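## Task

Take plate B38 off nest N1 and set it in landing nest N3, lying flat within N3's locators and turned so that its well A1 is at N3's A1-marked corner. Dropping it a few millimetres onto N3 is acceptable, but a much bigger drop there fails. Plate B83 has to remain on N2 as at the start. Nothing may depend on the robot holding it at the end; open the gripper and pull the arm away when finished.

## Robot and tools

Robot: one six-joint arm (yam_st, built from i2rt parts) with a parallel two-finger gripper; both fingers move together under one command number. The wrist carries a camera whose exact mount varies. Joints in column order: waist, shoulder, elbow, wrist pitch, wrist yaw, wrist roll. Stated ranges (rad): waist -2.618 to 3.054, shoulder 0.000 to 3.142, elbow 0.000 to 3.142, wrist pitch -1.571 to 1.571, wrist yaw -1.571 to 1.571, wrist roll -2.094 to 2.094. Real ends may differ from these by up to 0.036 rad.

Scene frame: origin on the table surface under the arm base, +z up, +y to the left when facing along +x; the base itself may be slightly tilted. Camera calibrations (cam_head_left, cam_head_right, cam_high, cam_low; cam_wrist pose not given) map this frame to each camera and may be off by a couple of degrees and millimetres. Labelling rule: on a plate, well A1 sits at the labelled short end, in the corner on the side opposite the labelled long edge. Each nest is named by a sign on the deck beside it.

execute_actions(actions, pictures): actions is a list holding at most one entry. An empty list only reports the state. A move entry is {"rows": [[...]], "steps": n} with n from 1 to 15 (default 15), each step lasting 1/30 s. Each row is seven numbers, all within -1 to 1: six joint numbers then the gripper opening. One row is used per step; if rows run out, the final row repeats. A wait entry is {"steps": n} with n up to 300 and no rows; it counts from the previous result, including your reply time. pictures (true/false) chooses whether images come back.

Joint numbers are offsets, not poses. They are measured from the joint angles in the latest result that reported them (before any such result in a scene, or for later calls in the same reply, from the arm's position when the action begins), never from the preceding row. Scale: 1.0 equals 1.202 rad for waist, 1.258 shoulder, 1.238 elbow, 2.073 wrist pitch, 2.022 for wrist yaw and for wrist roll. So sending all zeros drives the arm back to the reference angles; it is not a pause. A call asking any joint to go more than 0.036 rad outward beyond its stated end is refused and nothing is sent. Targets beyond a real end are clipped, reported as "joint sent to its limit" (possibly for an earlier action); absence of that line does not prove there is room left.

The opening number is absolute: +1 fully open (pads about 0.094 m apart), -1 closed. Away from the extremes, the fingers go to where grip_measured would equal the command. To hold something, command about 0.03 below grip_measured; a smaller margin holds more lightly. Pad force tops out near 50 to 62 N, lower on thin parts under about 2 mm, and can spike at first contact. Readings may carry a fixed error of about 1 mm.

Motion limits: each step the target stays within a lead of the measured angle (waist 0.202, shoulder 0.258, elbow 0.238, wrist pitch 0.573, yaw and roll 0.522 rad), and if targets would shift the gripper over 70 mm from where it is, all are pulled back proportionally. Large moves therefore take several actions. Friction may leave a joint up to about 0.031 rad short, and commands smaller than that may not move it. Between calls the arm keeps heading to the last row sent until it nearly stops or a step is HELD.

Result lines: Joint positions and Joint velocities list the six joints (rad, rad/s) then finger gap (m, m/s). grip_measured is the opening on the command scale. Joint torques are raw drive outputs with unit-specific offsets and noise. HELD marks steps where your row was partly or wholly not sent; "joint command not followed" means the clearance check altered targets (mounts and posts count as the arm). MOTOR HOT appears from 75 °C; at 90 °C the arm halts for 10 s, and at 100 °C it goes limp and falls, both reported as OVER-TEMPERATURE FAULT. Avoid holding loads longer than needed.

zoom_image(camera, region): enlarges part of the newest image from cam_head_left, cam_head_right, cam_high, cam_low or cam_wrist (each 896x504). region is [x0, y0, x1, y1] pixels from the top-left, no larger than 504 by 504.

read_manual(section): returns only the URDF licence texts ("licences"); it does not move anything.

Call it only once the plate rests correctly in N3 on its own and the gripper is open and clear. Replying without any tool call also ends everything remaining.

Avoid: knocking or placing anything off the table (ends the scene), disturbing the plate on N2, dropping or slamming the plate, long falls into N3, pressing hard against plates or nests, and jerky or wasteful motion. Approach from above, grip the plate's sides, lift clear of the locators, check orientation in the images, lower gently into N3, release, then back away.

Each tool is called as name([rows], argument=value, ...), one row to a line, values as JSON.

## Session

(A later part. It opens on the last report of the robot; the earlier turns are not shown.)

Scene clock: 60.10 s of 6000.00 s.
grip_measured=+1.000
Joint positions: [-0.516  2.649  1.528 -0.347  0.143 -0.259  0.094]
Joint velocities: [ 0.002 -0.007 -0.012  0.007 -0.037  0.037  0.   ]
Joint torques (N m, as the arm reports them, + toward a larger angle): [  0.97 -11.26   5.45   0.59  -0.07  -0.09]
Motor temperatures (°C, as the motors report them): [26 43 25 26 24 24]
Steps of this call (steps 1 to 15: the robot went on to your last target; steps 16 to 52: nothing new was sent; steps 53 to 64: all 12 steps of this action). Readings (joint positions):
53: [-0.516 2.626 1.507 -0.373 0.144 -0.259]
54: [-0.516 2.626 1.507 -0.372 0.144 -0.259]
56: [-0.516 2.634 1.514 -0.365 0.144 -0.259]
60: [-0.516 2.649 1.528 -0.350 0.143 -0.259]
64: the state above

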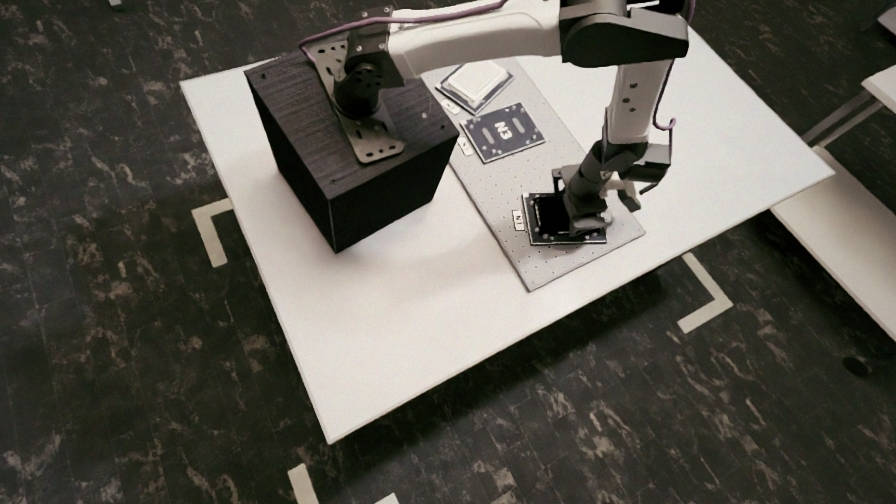

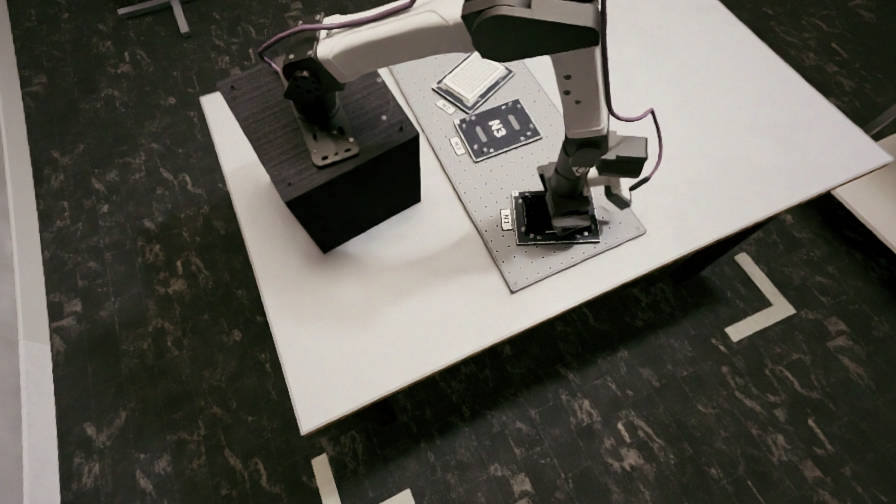

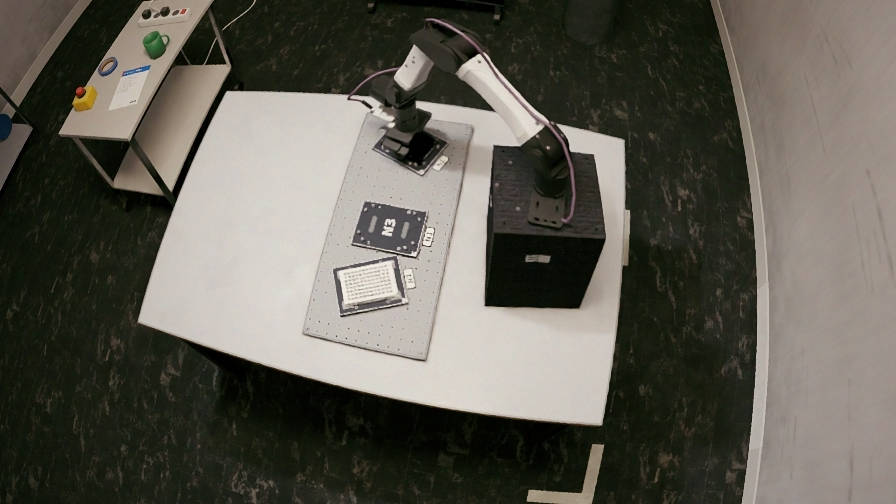

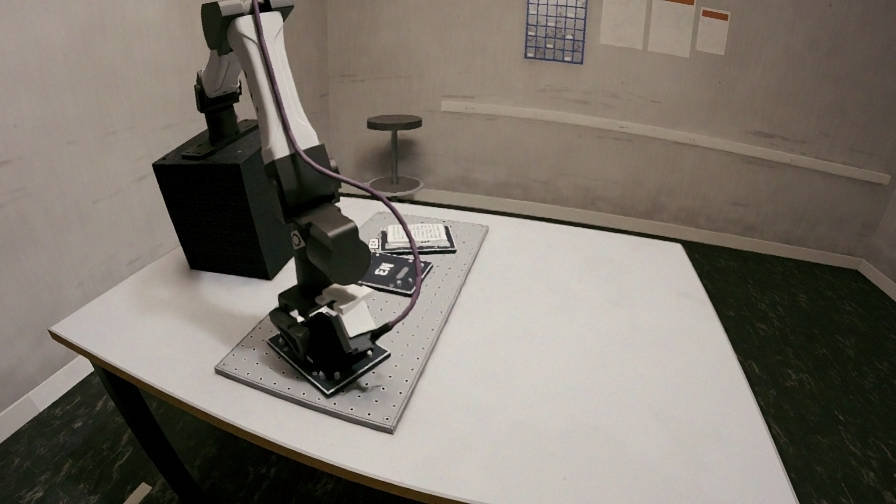

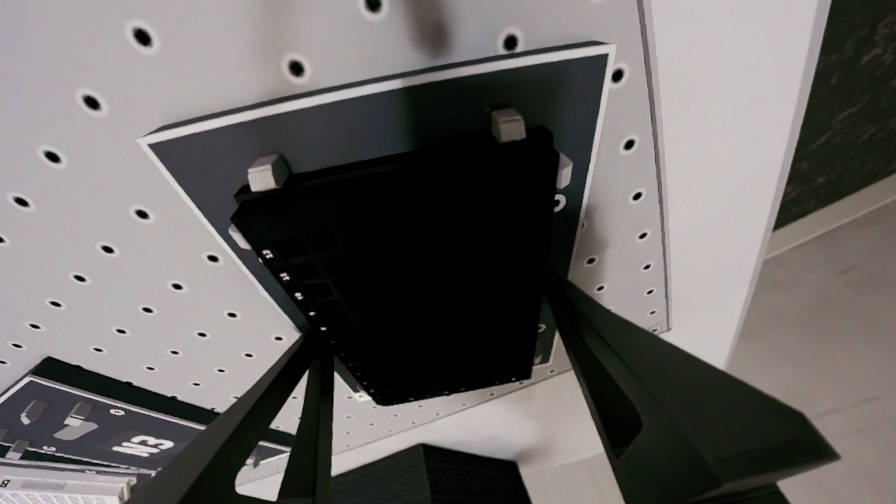

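execute_actions([
  {"rows":[[0,0.012,0,0,0,0,1],[0,0.024,0,0,0,0,1],[0,0.034,0,0,0,0,1]],"steps":12},
])

zoom_image(camera="cam_low", region=[240, 240, 420, 400])

Scene clock: 61.43 s of 6000.00 s.
grip_measured=+1.000
Joint positions: [-0.516  2.65   1.528 -0.347  0.143 -0.259  0.094]
Joint velocities: [-0.012 -0.002 -0.002 -0.022 -0.007 -0.022  0.   ]
Joint torques (N m, as the arm reports them, + toward a larger angle): [  1.07 -10.34   4.19   0.49  -0.08  -0.1 ]
Motor temperatures (°C, as the motors report them): [26 43 25 26 24 24]
Steps of this call (steps 1 to 15: the robot went on to your last target; steps 16 to 28: nothing new was sent; steps 29 to 40: all 12 steps of this action). Readings (joint positions):
29: [-0.516 2.649 1.528 -0.347 0.143 -0.259]
30: [-0.516 2.649 1.528 -0.347 0.143 -0.259]
32: [-0.516 2.650 1.528 -0.347 0.143 -0.259]
36: [-0.516 2.650 1.528 -0.347 0.143 -0.259]
40: the state above

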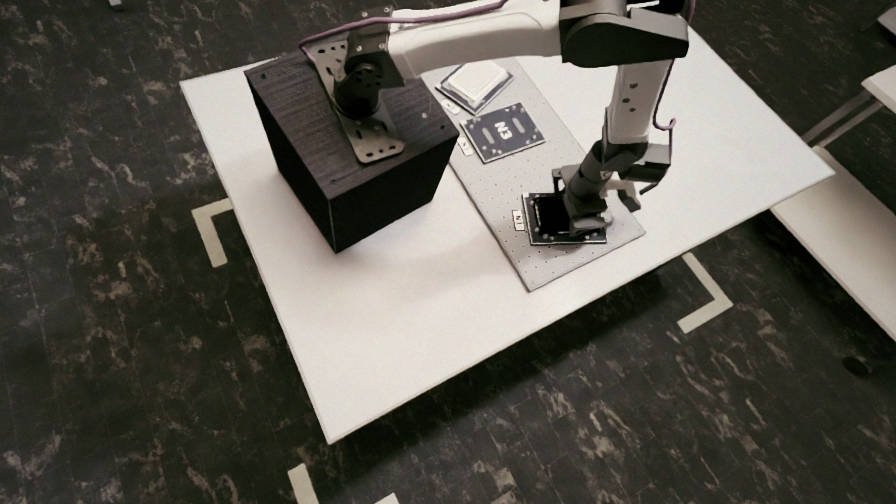

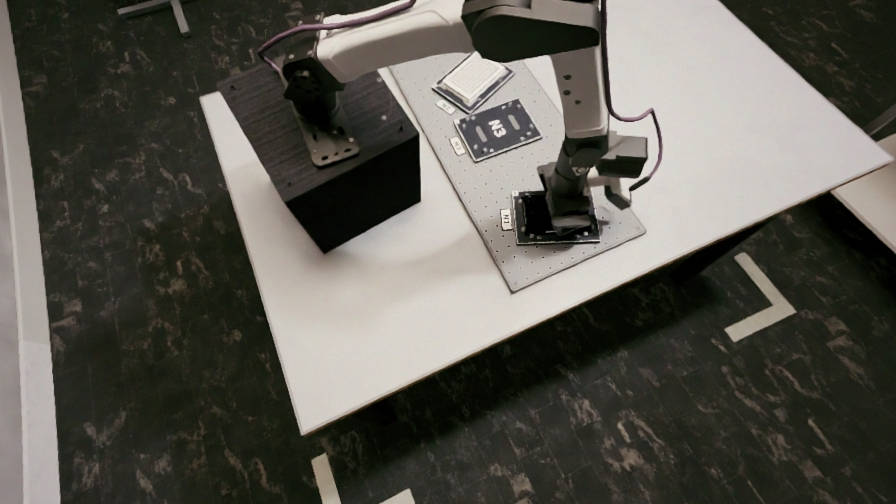

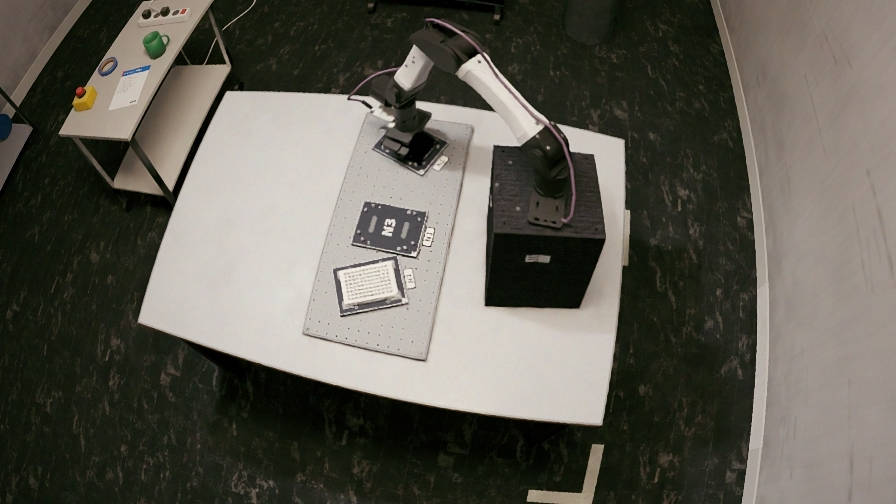

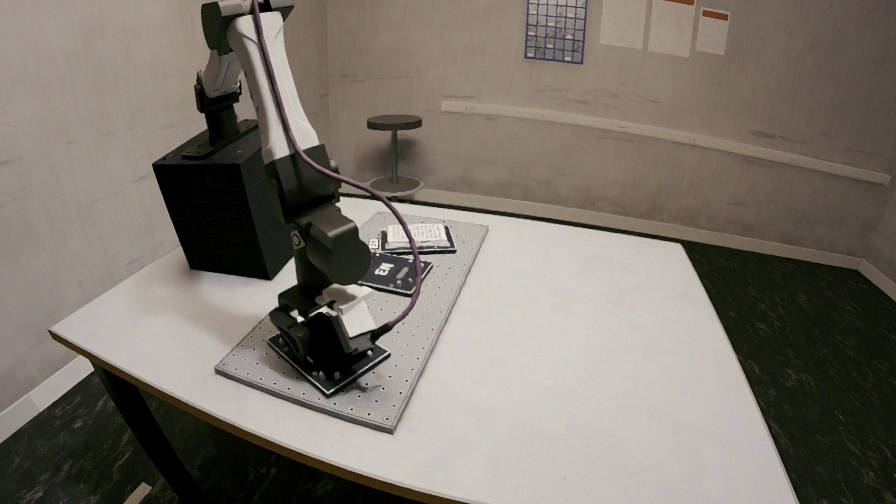

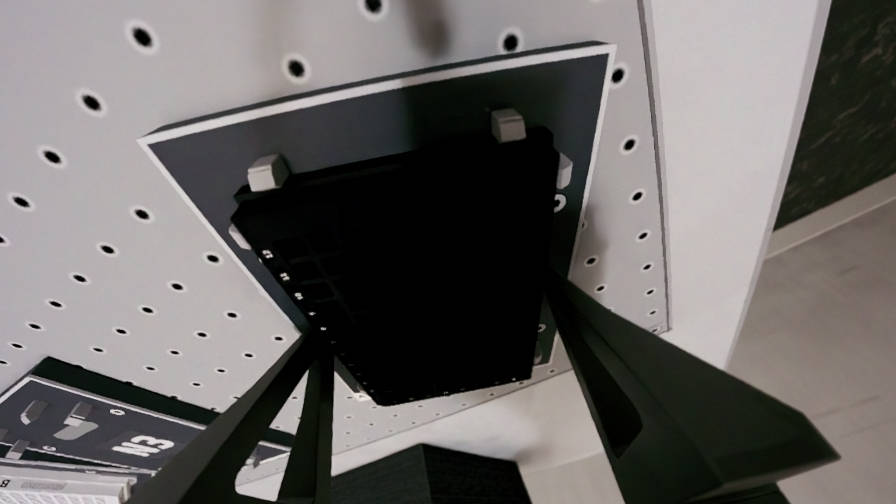

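Region (240, 240, 420, 400) of cam_low's 896x504 image, scaled by 2.800, with more detail than that image has.

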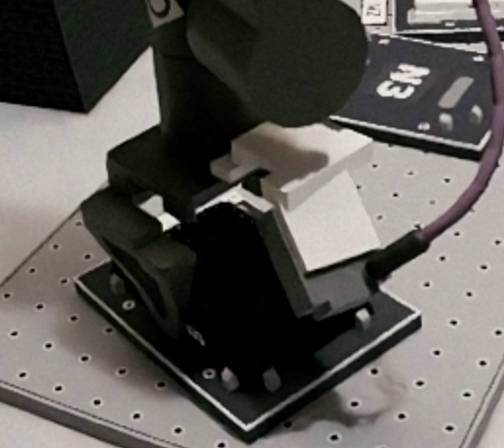

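execute_actions([
  {"rows":[[0,-0.01,0,0,0,0,0.95],[0,-0.01,0,0,0,0,0.9],[0,-0.01,0,0,0,0,0.85],[0,-0.01,0,0,0,0,0.8],[0,-0.01,0,0,0,0,0.76]],"steps":15},
])

Scene clock: 63.00 s of 6000.00 s.
grip_measured=+0.780
Joint positions: [-0.517  2.65   1.528 -0.347  0.142 -0.259  0.084]
Joint velocities: [ 0.002 -0.002  0.007  0.022  0.007 -0.081 -0.   ]
Joint torques (N m, as the arm reports them, + toward a larger angle): [  1.19 -14.49   4.18   0.48  -0.06  -0.08]
Motor temperatures (°C, as the motors report them): [26 43 25 26 24 24]
Steps of this call (steps 1 to 15: the robot went on to your last target; steps 16 to 32: nothing new was sent; steps 33 to 47: all 15 steps of this action). Readings (joint positions):
33: [-0.516 2.650 1.528 -0.347 0.142 -0.259]
34: [-0.516 2.650 1.528 -0.347 0.140 -0.259]
36: [-0.517 2.650 1.528 -0.347 0.142 -0.259]
40: [-0.517 2.650 1.528 -0.347 0.142 -0.259]
47: the state above

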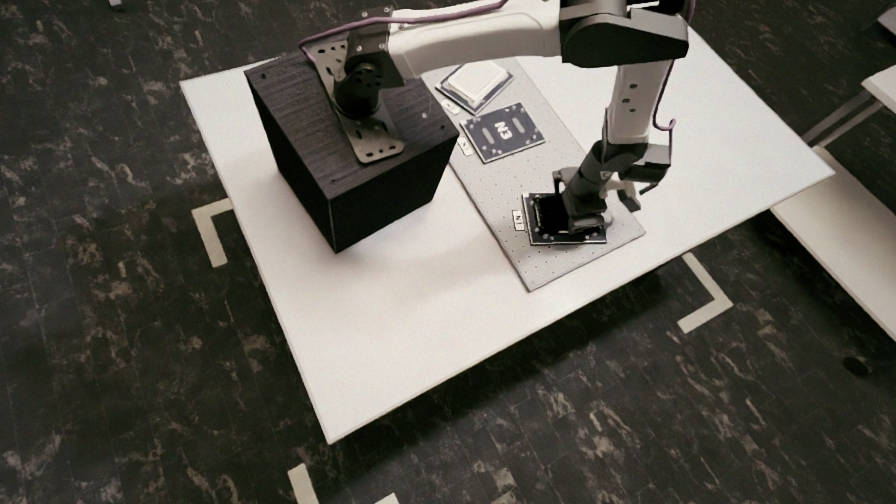

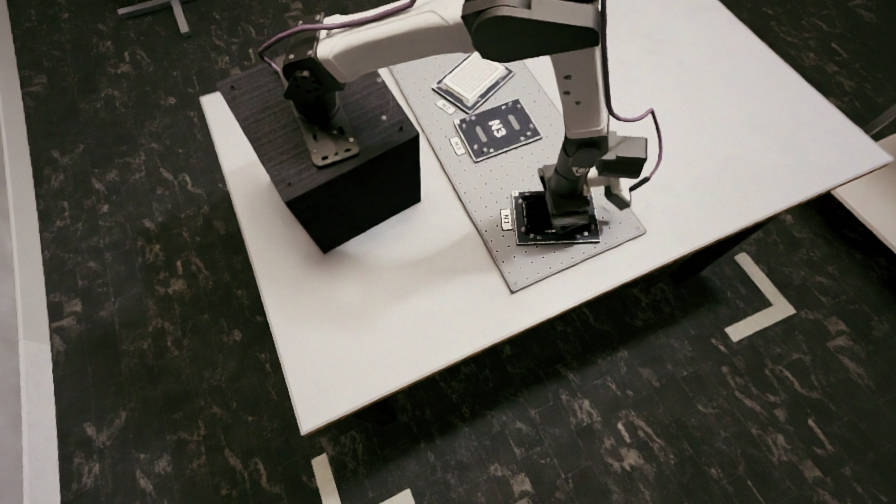

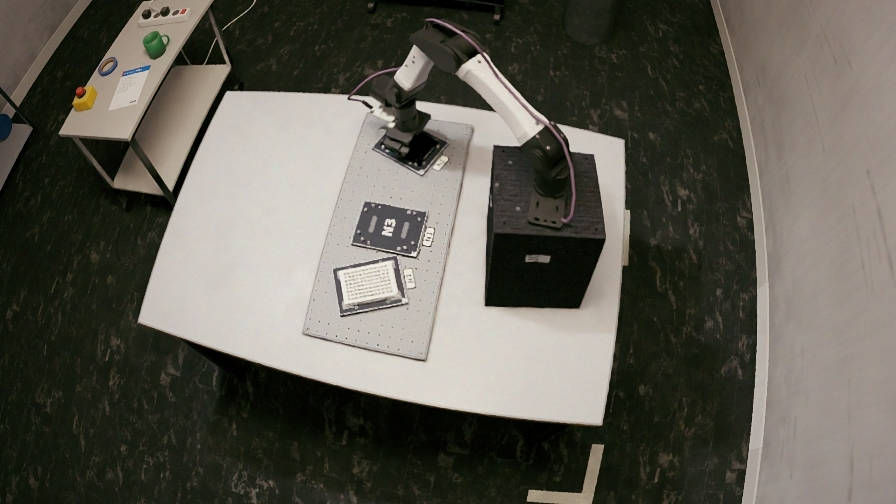

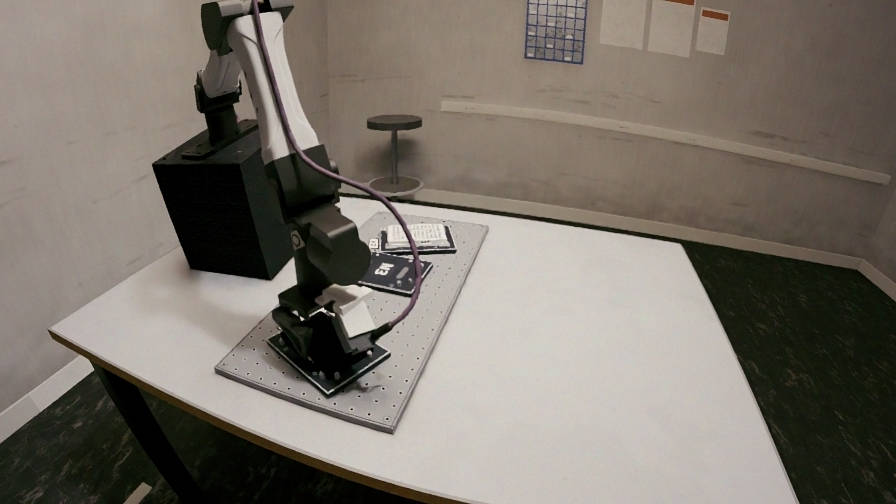

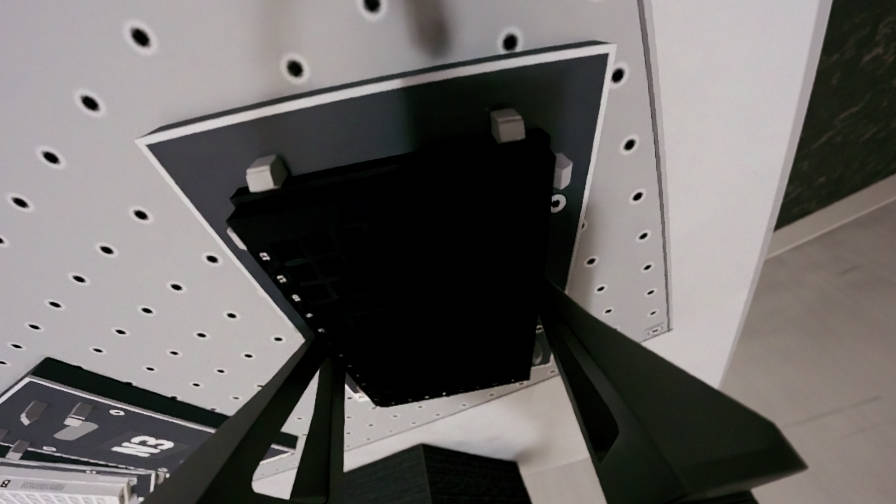

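execute_actions([
  {"rows":[[0,0,0,0,0,0,0.72]],"steps":10},
], pictures=false)

Scene clock: 64.00 s of 6000.00 s.
grip_measured=+0.780
Joint positions: [-0.517  2.65   1.528 -0.347  0.142 -0.259  0.084]
Joint velocities: [-0.007 -0.022  0.002 -0.007 -0.022  0.022 -0.   ]
Joint torques (N m, as the arm reports them, + toward a larger angle): [  1.06 -13.52   4.19   0.49  -0.07  -0.1 ]
Motor temperatures (°C, as the motors report them): [26 43 25 26 24 24]
Steps of this call (steps 1 to 15: the robot went on to your last target; steps 16 to 20: nothing new was sent; steps 21 to 30: all 10 steps of this action). Readings (joint positions):
21: [-0.517 2.650 1.528 -0.347 0.142 -0.259]
22: [-0.517 2.650 1.528 -0.347 0.142 -0.259]
24: [-0.517 2.650 1.528 -0.347 0.142 -0.259]
28: [-0.517 2.650 1.528 -0.347 0.142 -0.259]
30: the state above

execute_actions([
  {"rows":[[0,-0.025,-0.005,-0.008,0,0,0.745],[0,-0.045,-0.01,-0.016,0,0,0.745],[0.004,-0.065,-0.018,-0.024,0,0,0.745],[0.008,-0.085,-0.028,-0.032,0,0,0.745],[0.012,-0.105,-0.038,-0.04,0,0,0.745],[0.016,-0.125,-0.046,-0.048,0,0,0.745],[0.018,-0.145,-0.053,-0.055,0,0,0.745]],"steps":15},
])

Scene clock: 66.13 s of 6000.00 s.
grip_measured=+0.780
Joint positions: [-0.499  2.47   1.479 -0.438  0.142 -0.259  0.084]
Joint velocities: [-0.012  0.017  0.002 -0.256 -0.037  0.051  0.   ]
Joint torques (N m, as the arm reports them, + toward a larger angle): [  1.35 -13.46   3.5    0.71  -0.07  -0.1 ]
Motor temperatures (°C, as the motors report them): [26 44 25 26 24 24]
Steps of this call (steps 1 to 15: the robot went on to your last target; steps 16 to 49: nothing new was sent; steps 50 to 64: all 15 steps of this action). Readings (joint positions):
50: [-0.517 2.649 1.528 -0.347 0.142 -0.259]
51: [-0.517 2.646 1.528 -0.351 0.142 -0.259]
53: [-0.516 2.624 1.518 -0.364 0.142 -0.259]
57: [-0.508 2.526 1.480 -0.420 0.142 -0.259]
64: the state above

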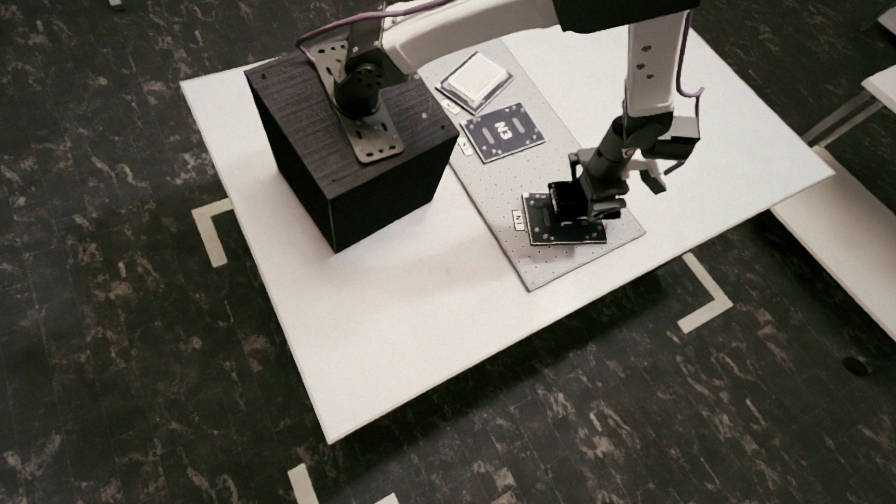

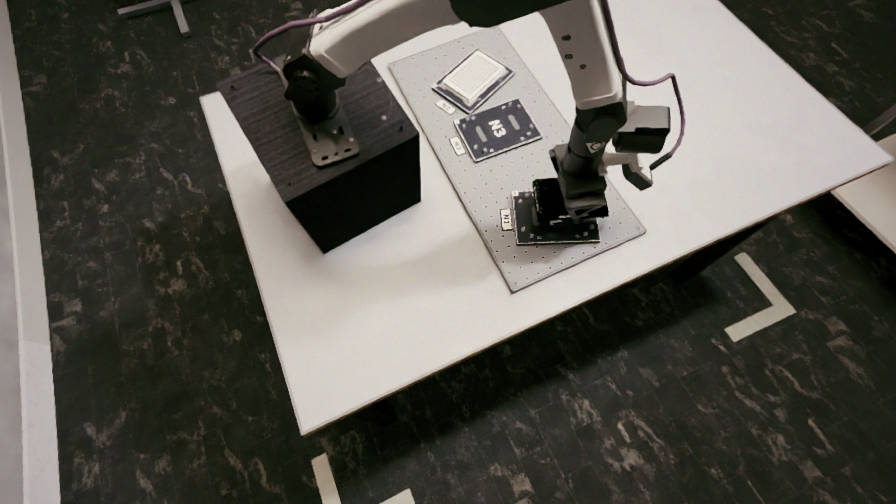

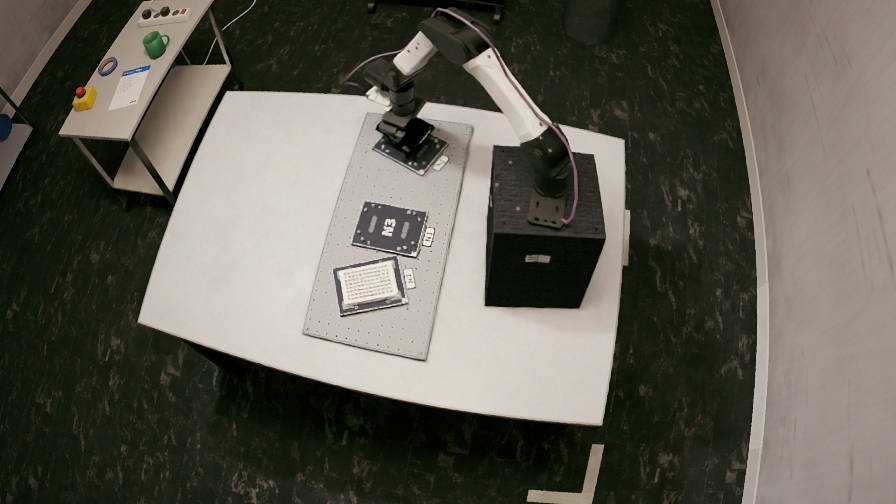

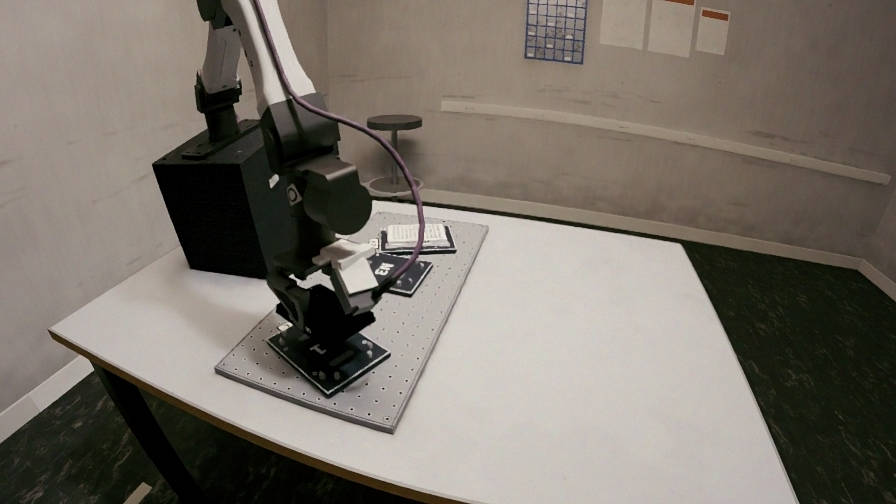

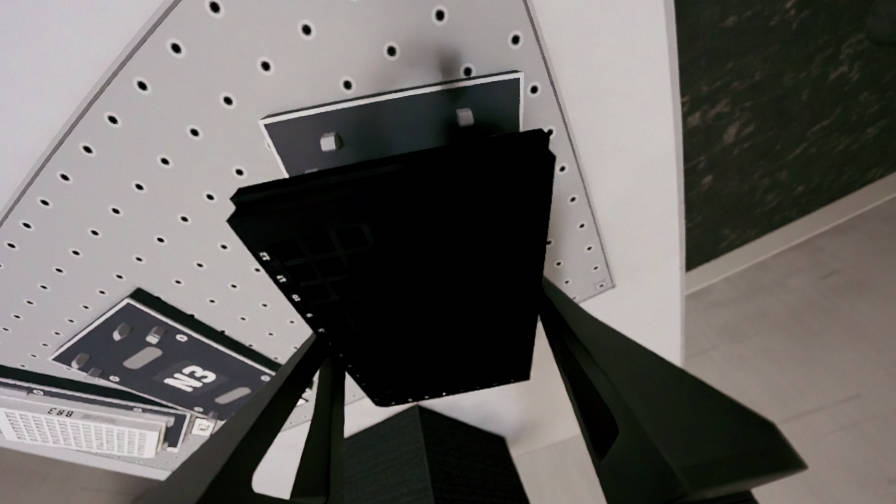

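execute_actions([
  {"rows":[[0.03,0,-0.01,0,0,0.01,0.745],[0.07,0,-0.03,0.01,0,0.02,0.745],[0.12,0,-0.05,0.017,0.004,0.034,0.745],[0.17,0,-0.075,0.025,0.006,0.048,0.745],[0.22,0,-0.095,0.032,0.008,0.062,0.745],[0.27,0,-0.12,0.04,0.01,0.076,0.745],[0.32,0,-0.14,0.046,0.012,0.09,0.745],[0.37,0,-0.16,0.053,0.014,0.104,0.745],[0.42,0,-0.18,0.06,0.016,0.118,0.745],[0.46,0,-0.2,0.066,0.018,0.13,0.745],[0.5,0,-0.215,0.071,0.02,0.14,0.745],[0.52,0,-0.225,0.074,0.022,0.146,0.745]],"steps":15},
])

Scene clock: 71.37 s of 6000.00 s.
grip_measured=+0.780
Joint positions: [ 0.163  2.47   1.221 -0.31   0.163 -0.029  0.084]
Joint velocities: [ 0.598 -0.002 -0.256 -0.037 -0.081  0.286  0.   ]
Joint torques (N m, as the arm reports them, + toward a larger angle): [ -4.28 -11.99   3.66   0.77   0.41   0.15]
Motor temperatures (°C, as the motors report them): [26 45 25 26 24 24]
Steps of this call (steps 1 to 30: the robot went on to your last target; steps 31 to 90: nothing new was sent; then 1.73 s passed at rest; steps 91 to 105: all 15 steps of this action). Readings (joint positions):
91: [-0.497 2.470 1.479 -0.454 0.143 -0.257]
92: [-0.488 2.470 1.475 -0.447 0.145 -0.250]
94: [-0.436 2.470 1.453 -0.421 0.157 -0.226]
98: [-0.229 2.470 1.370 -0.372 0.164 -0.162]
105: the state above

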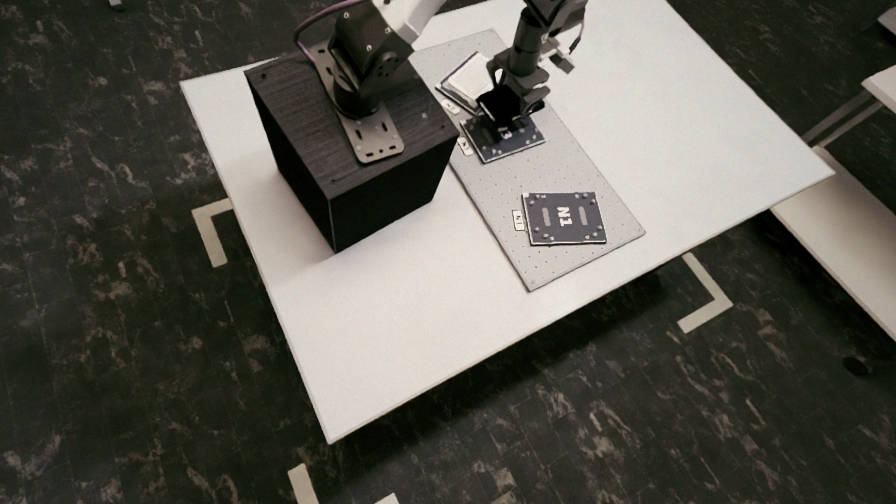

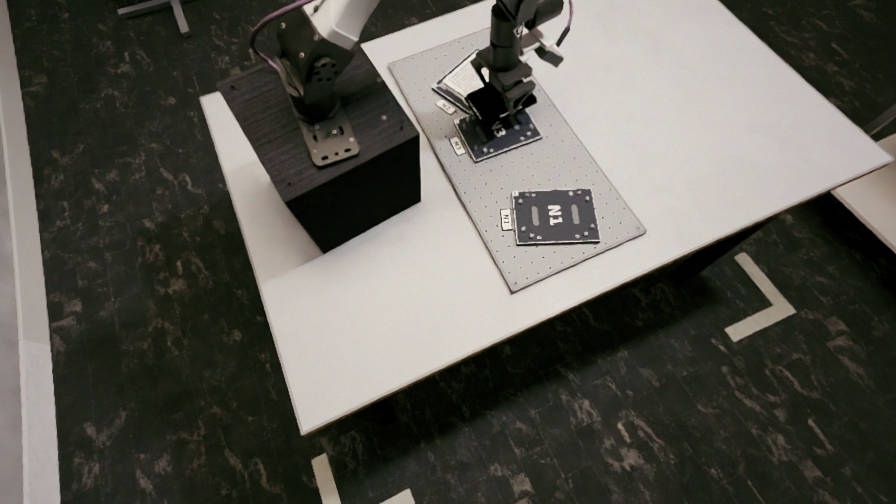

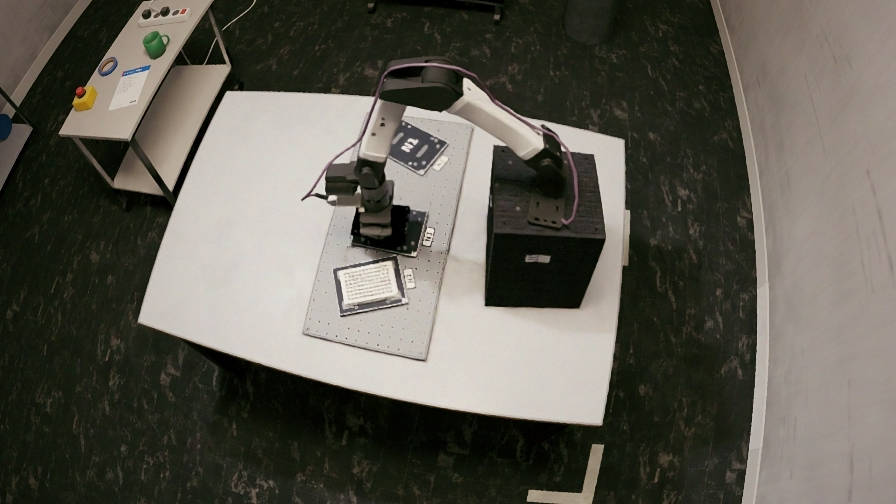

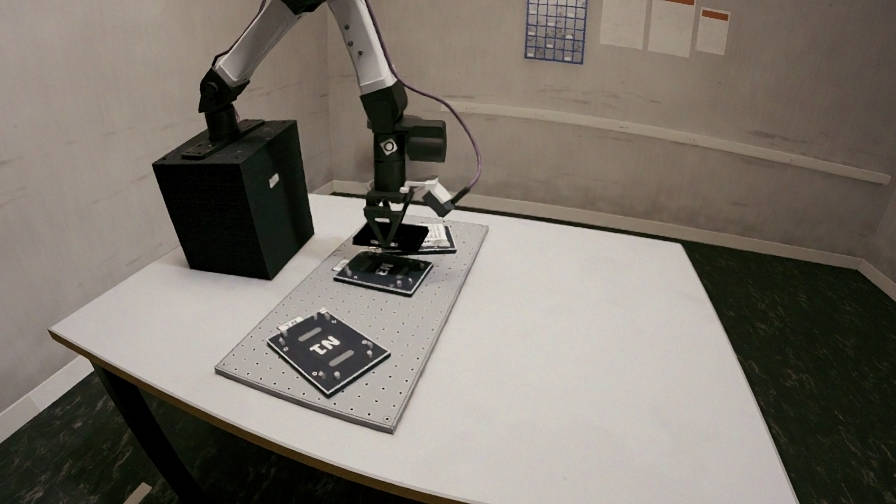

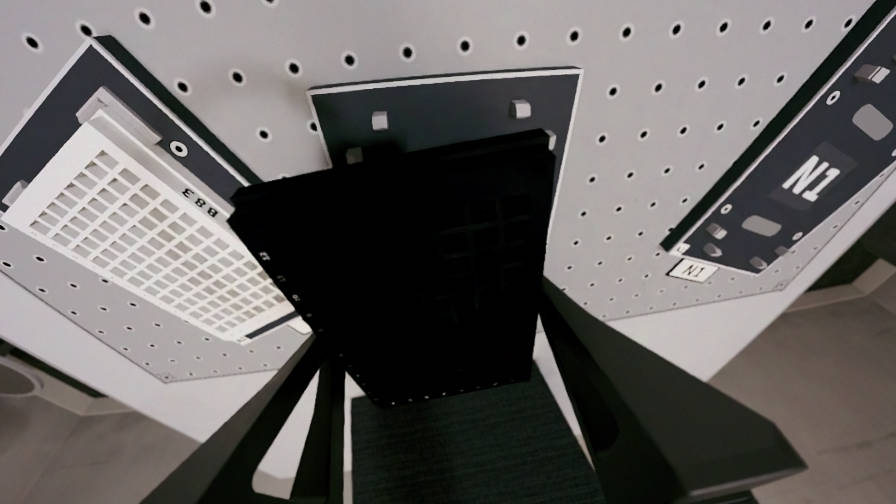

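execute_actions(actions=[])

zoom_image(camera="cam_low", region=[300, 170, 480, 310])

zoom_image(camera="cam_high", region=[310, 150, 470, 300])

Scene clock: 72.70 s of 6000.00 s.
grip_measured=+0.780
Joint positions: [ 0.123  2.47   1.211 -0.295  0.179  0.027  0.084]
Joint velocities: [-0.002 -0.027 -0.002 -0.037  0.022 -0.007 -0.001]
Joint torques (N m, as the arm reports them, + toward a larger angle): [  1.45 -11.83   3.12   0.59   0.06   0.01]
Motor temperatures (°C, as the motors report them): [26 45 25 26 24 24]
Steps of this call (steps 1 to 30: the robot went on to your last target; steps 31 to 40: nothing new was sent). Readings (joint positions):
1: [0.175 2.470 1.214 -0.310 0.161 -0.020]
2: [0.173 2.470 1.211 -0.310 0.161 -0.011]
4: [0.152 2.470 1.211 -0.307 0.166 0.002]
8: [0.123 2.470 1.211 -0.299 0.177 0.018]
40: the state above
The arm was judged still, so your last target was given up. Only a new action makes it travel on or press farther. Fingers that are still opening or closing keep moving.

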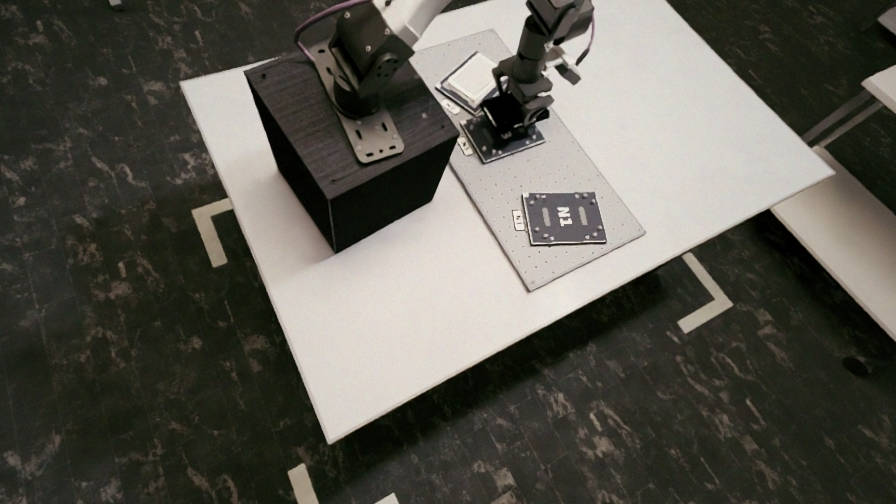

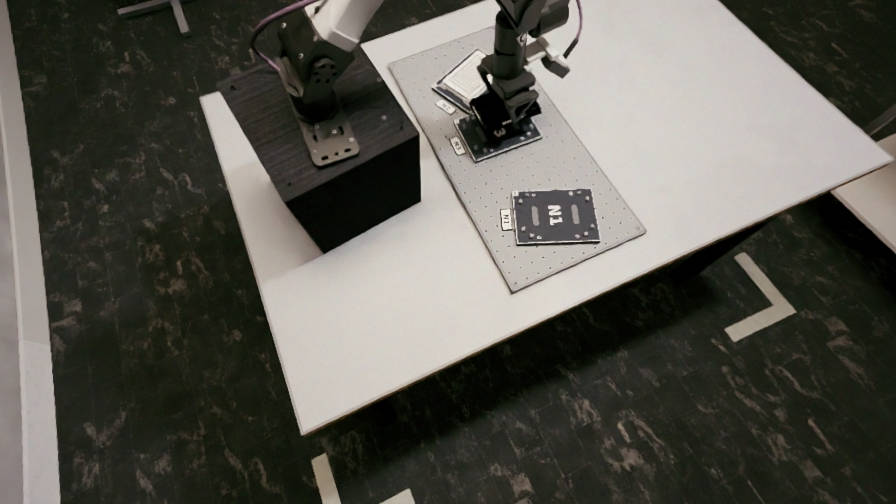

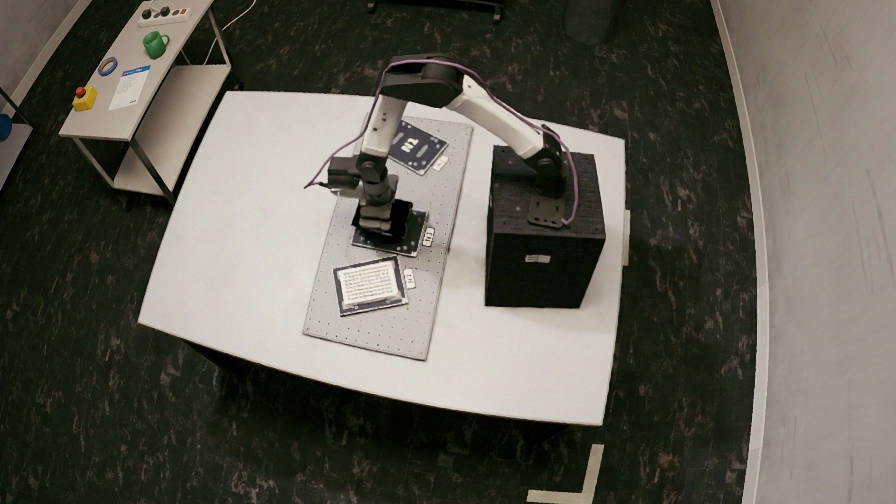

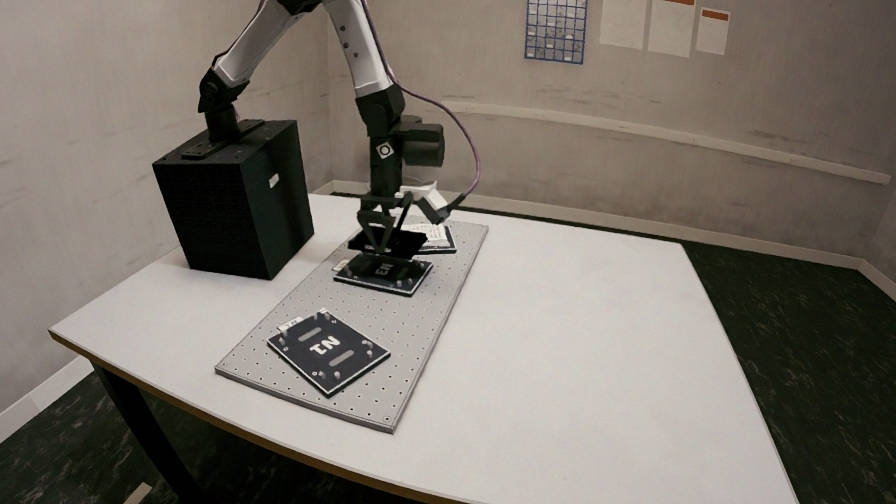

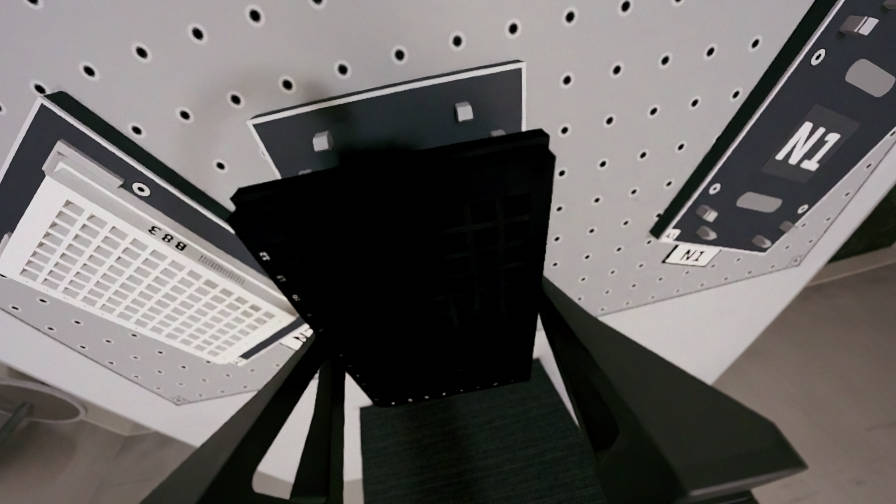

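Region (300, 170, 480, 310) of cam_low's 896x504 image, scaled by 2.800, with more detail than that image has.

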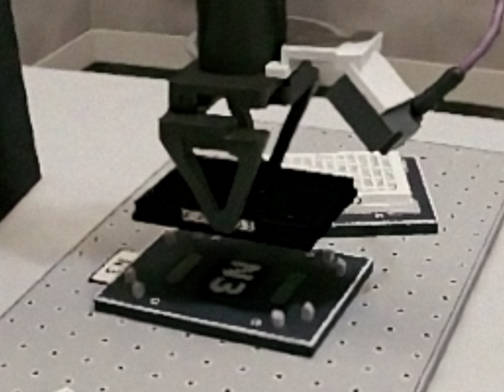

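Region (310, 150, 470, 300) of cam_high's 896x504 image, scaled by 3.150, with more detail than that image has; it fills the top 472 rows of this view, and the rest is white.

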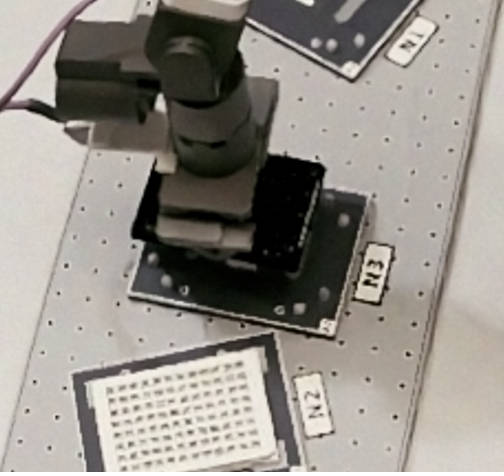

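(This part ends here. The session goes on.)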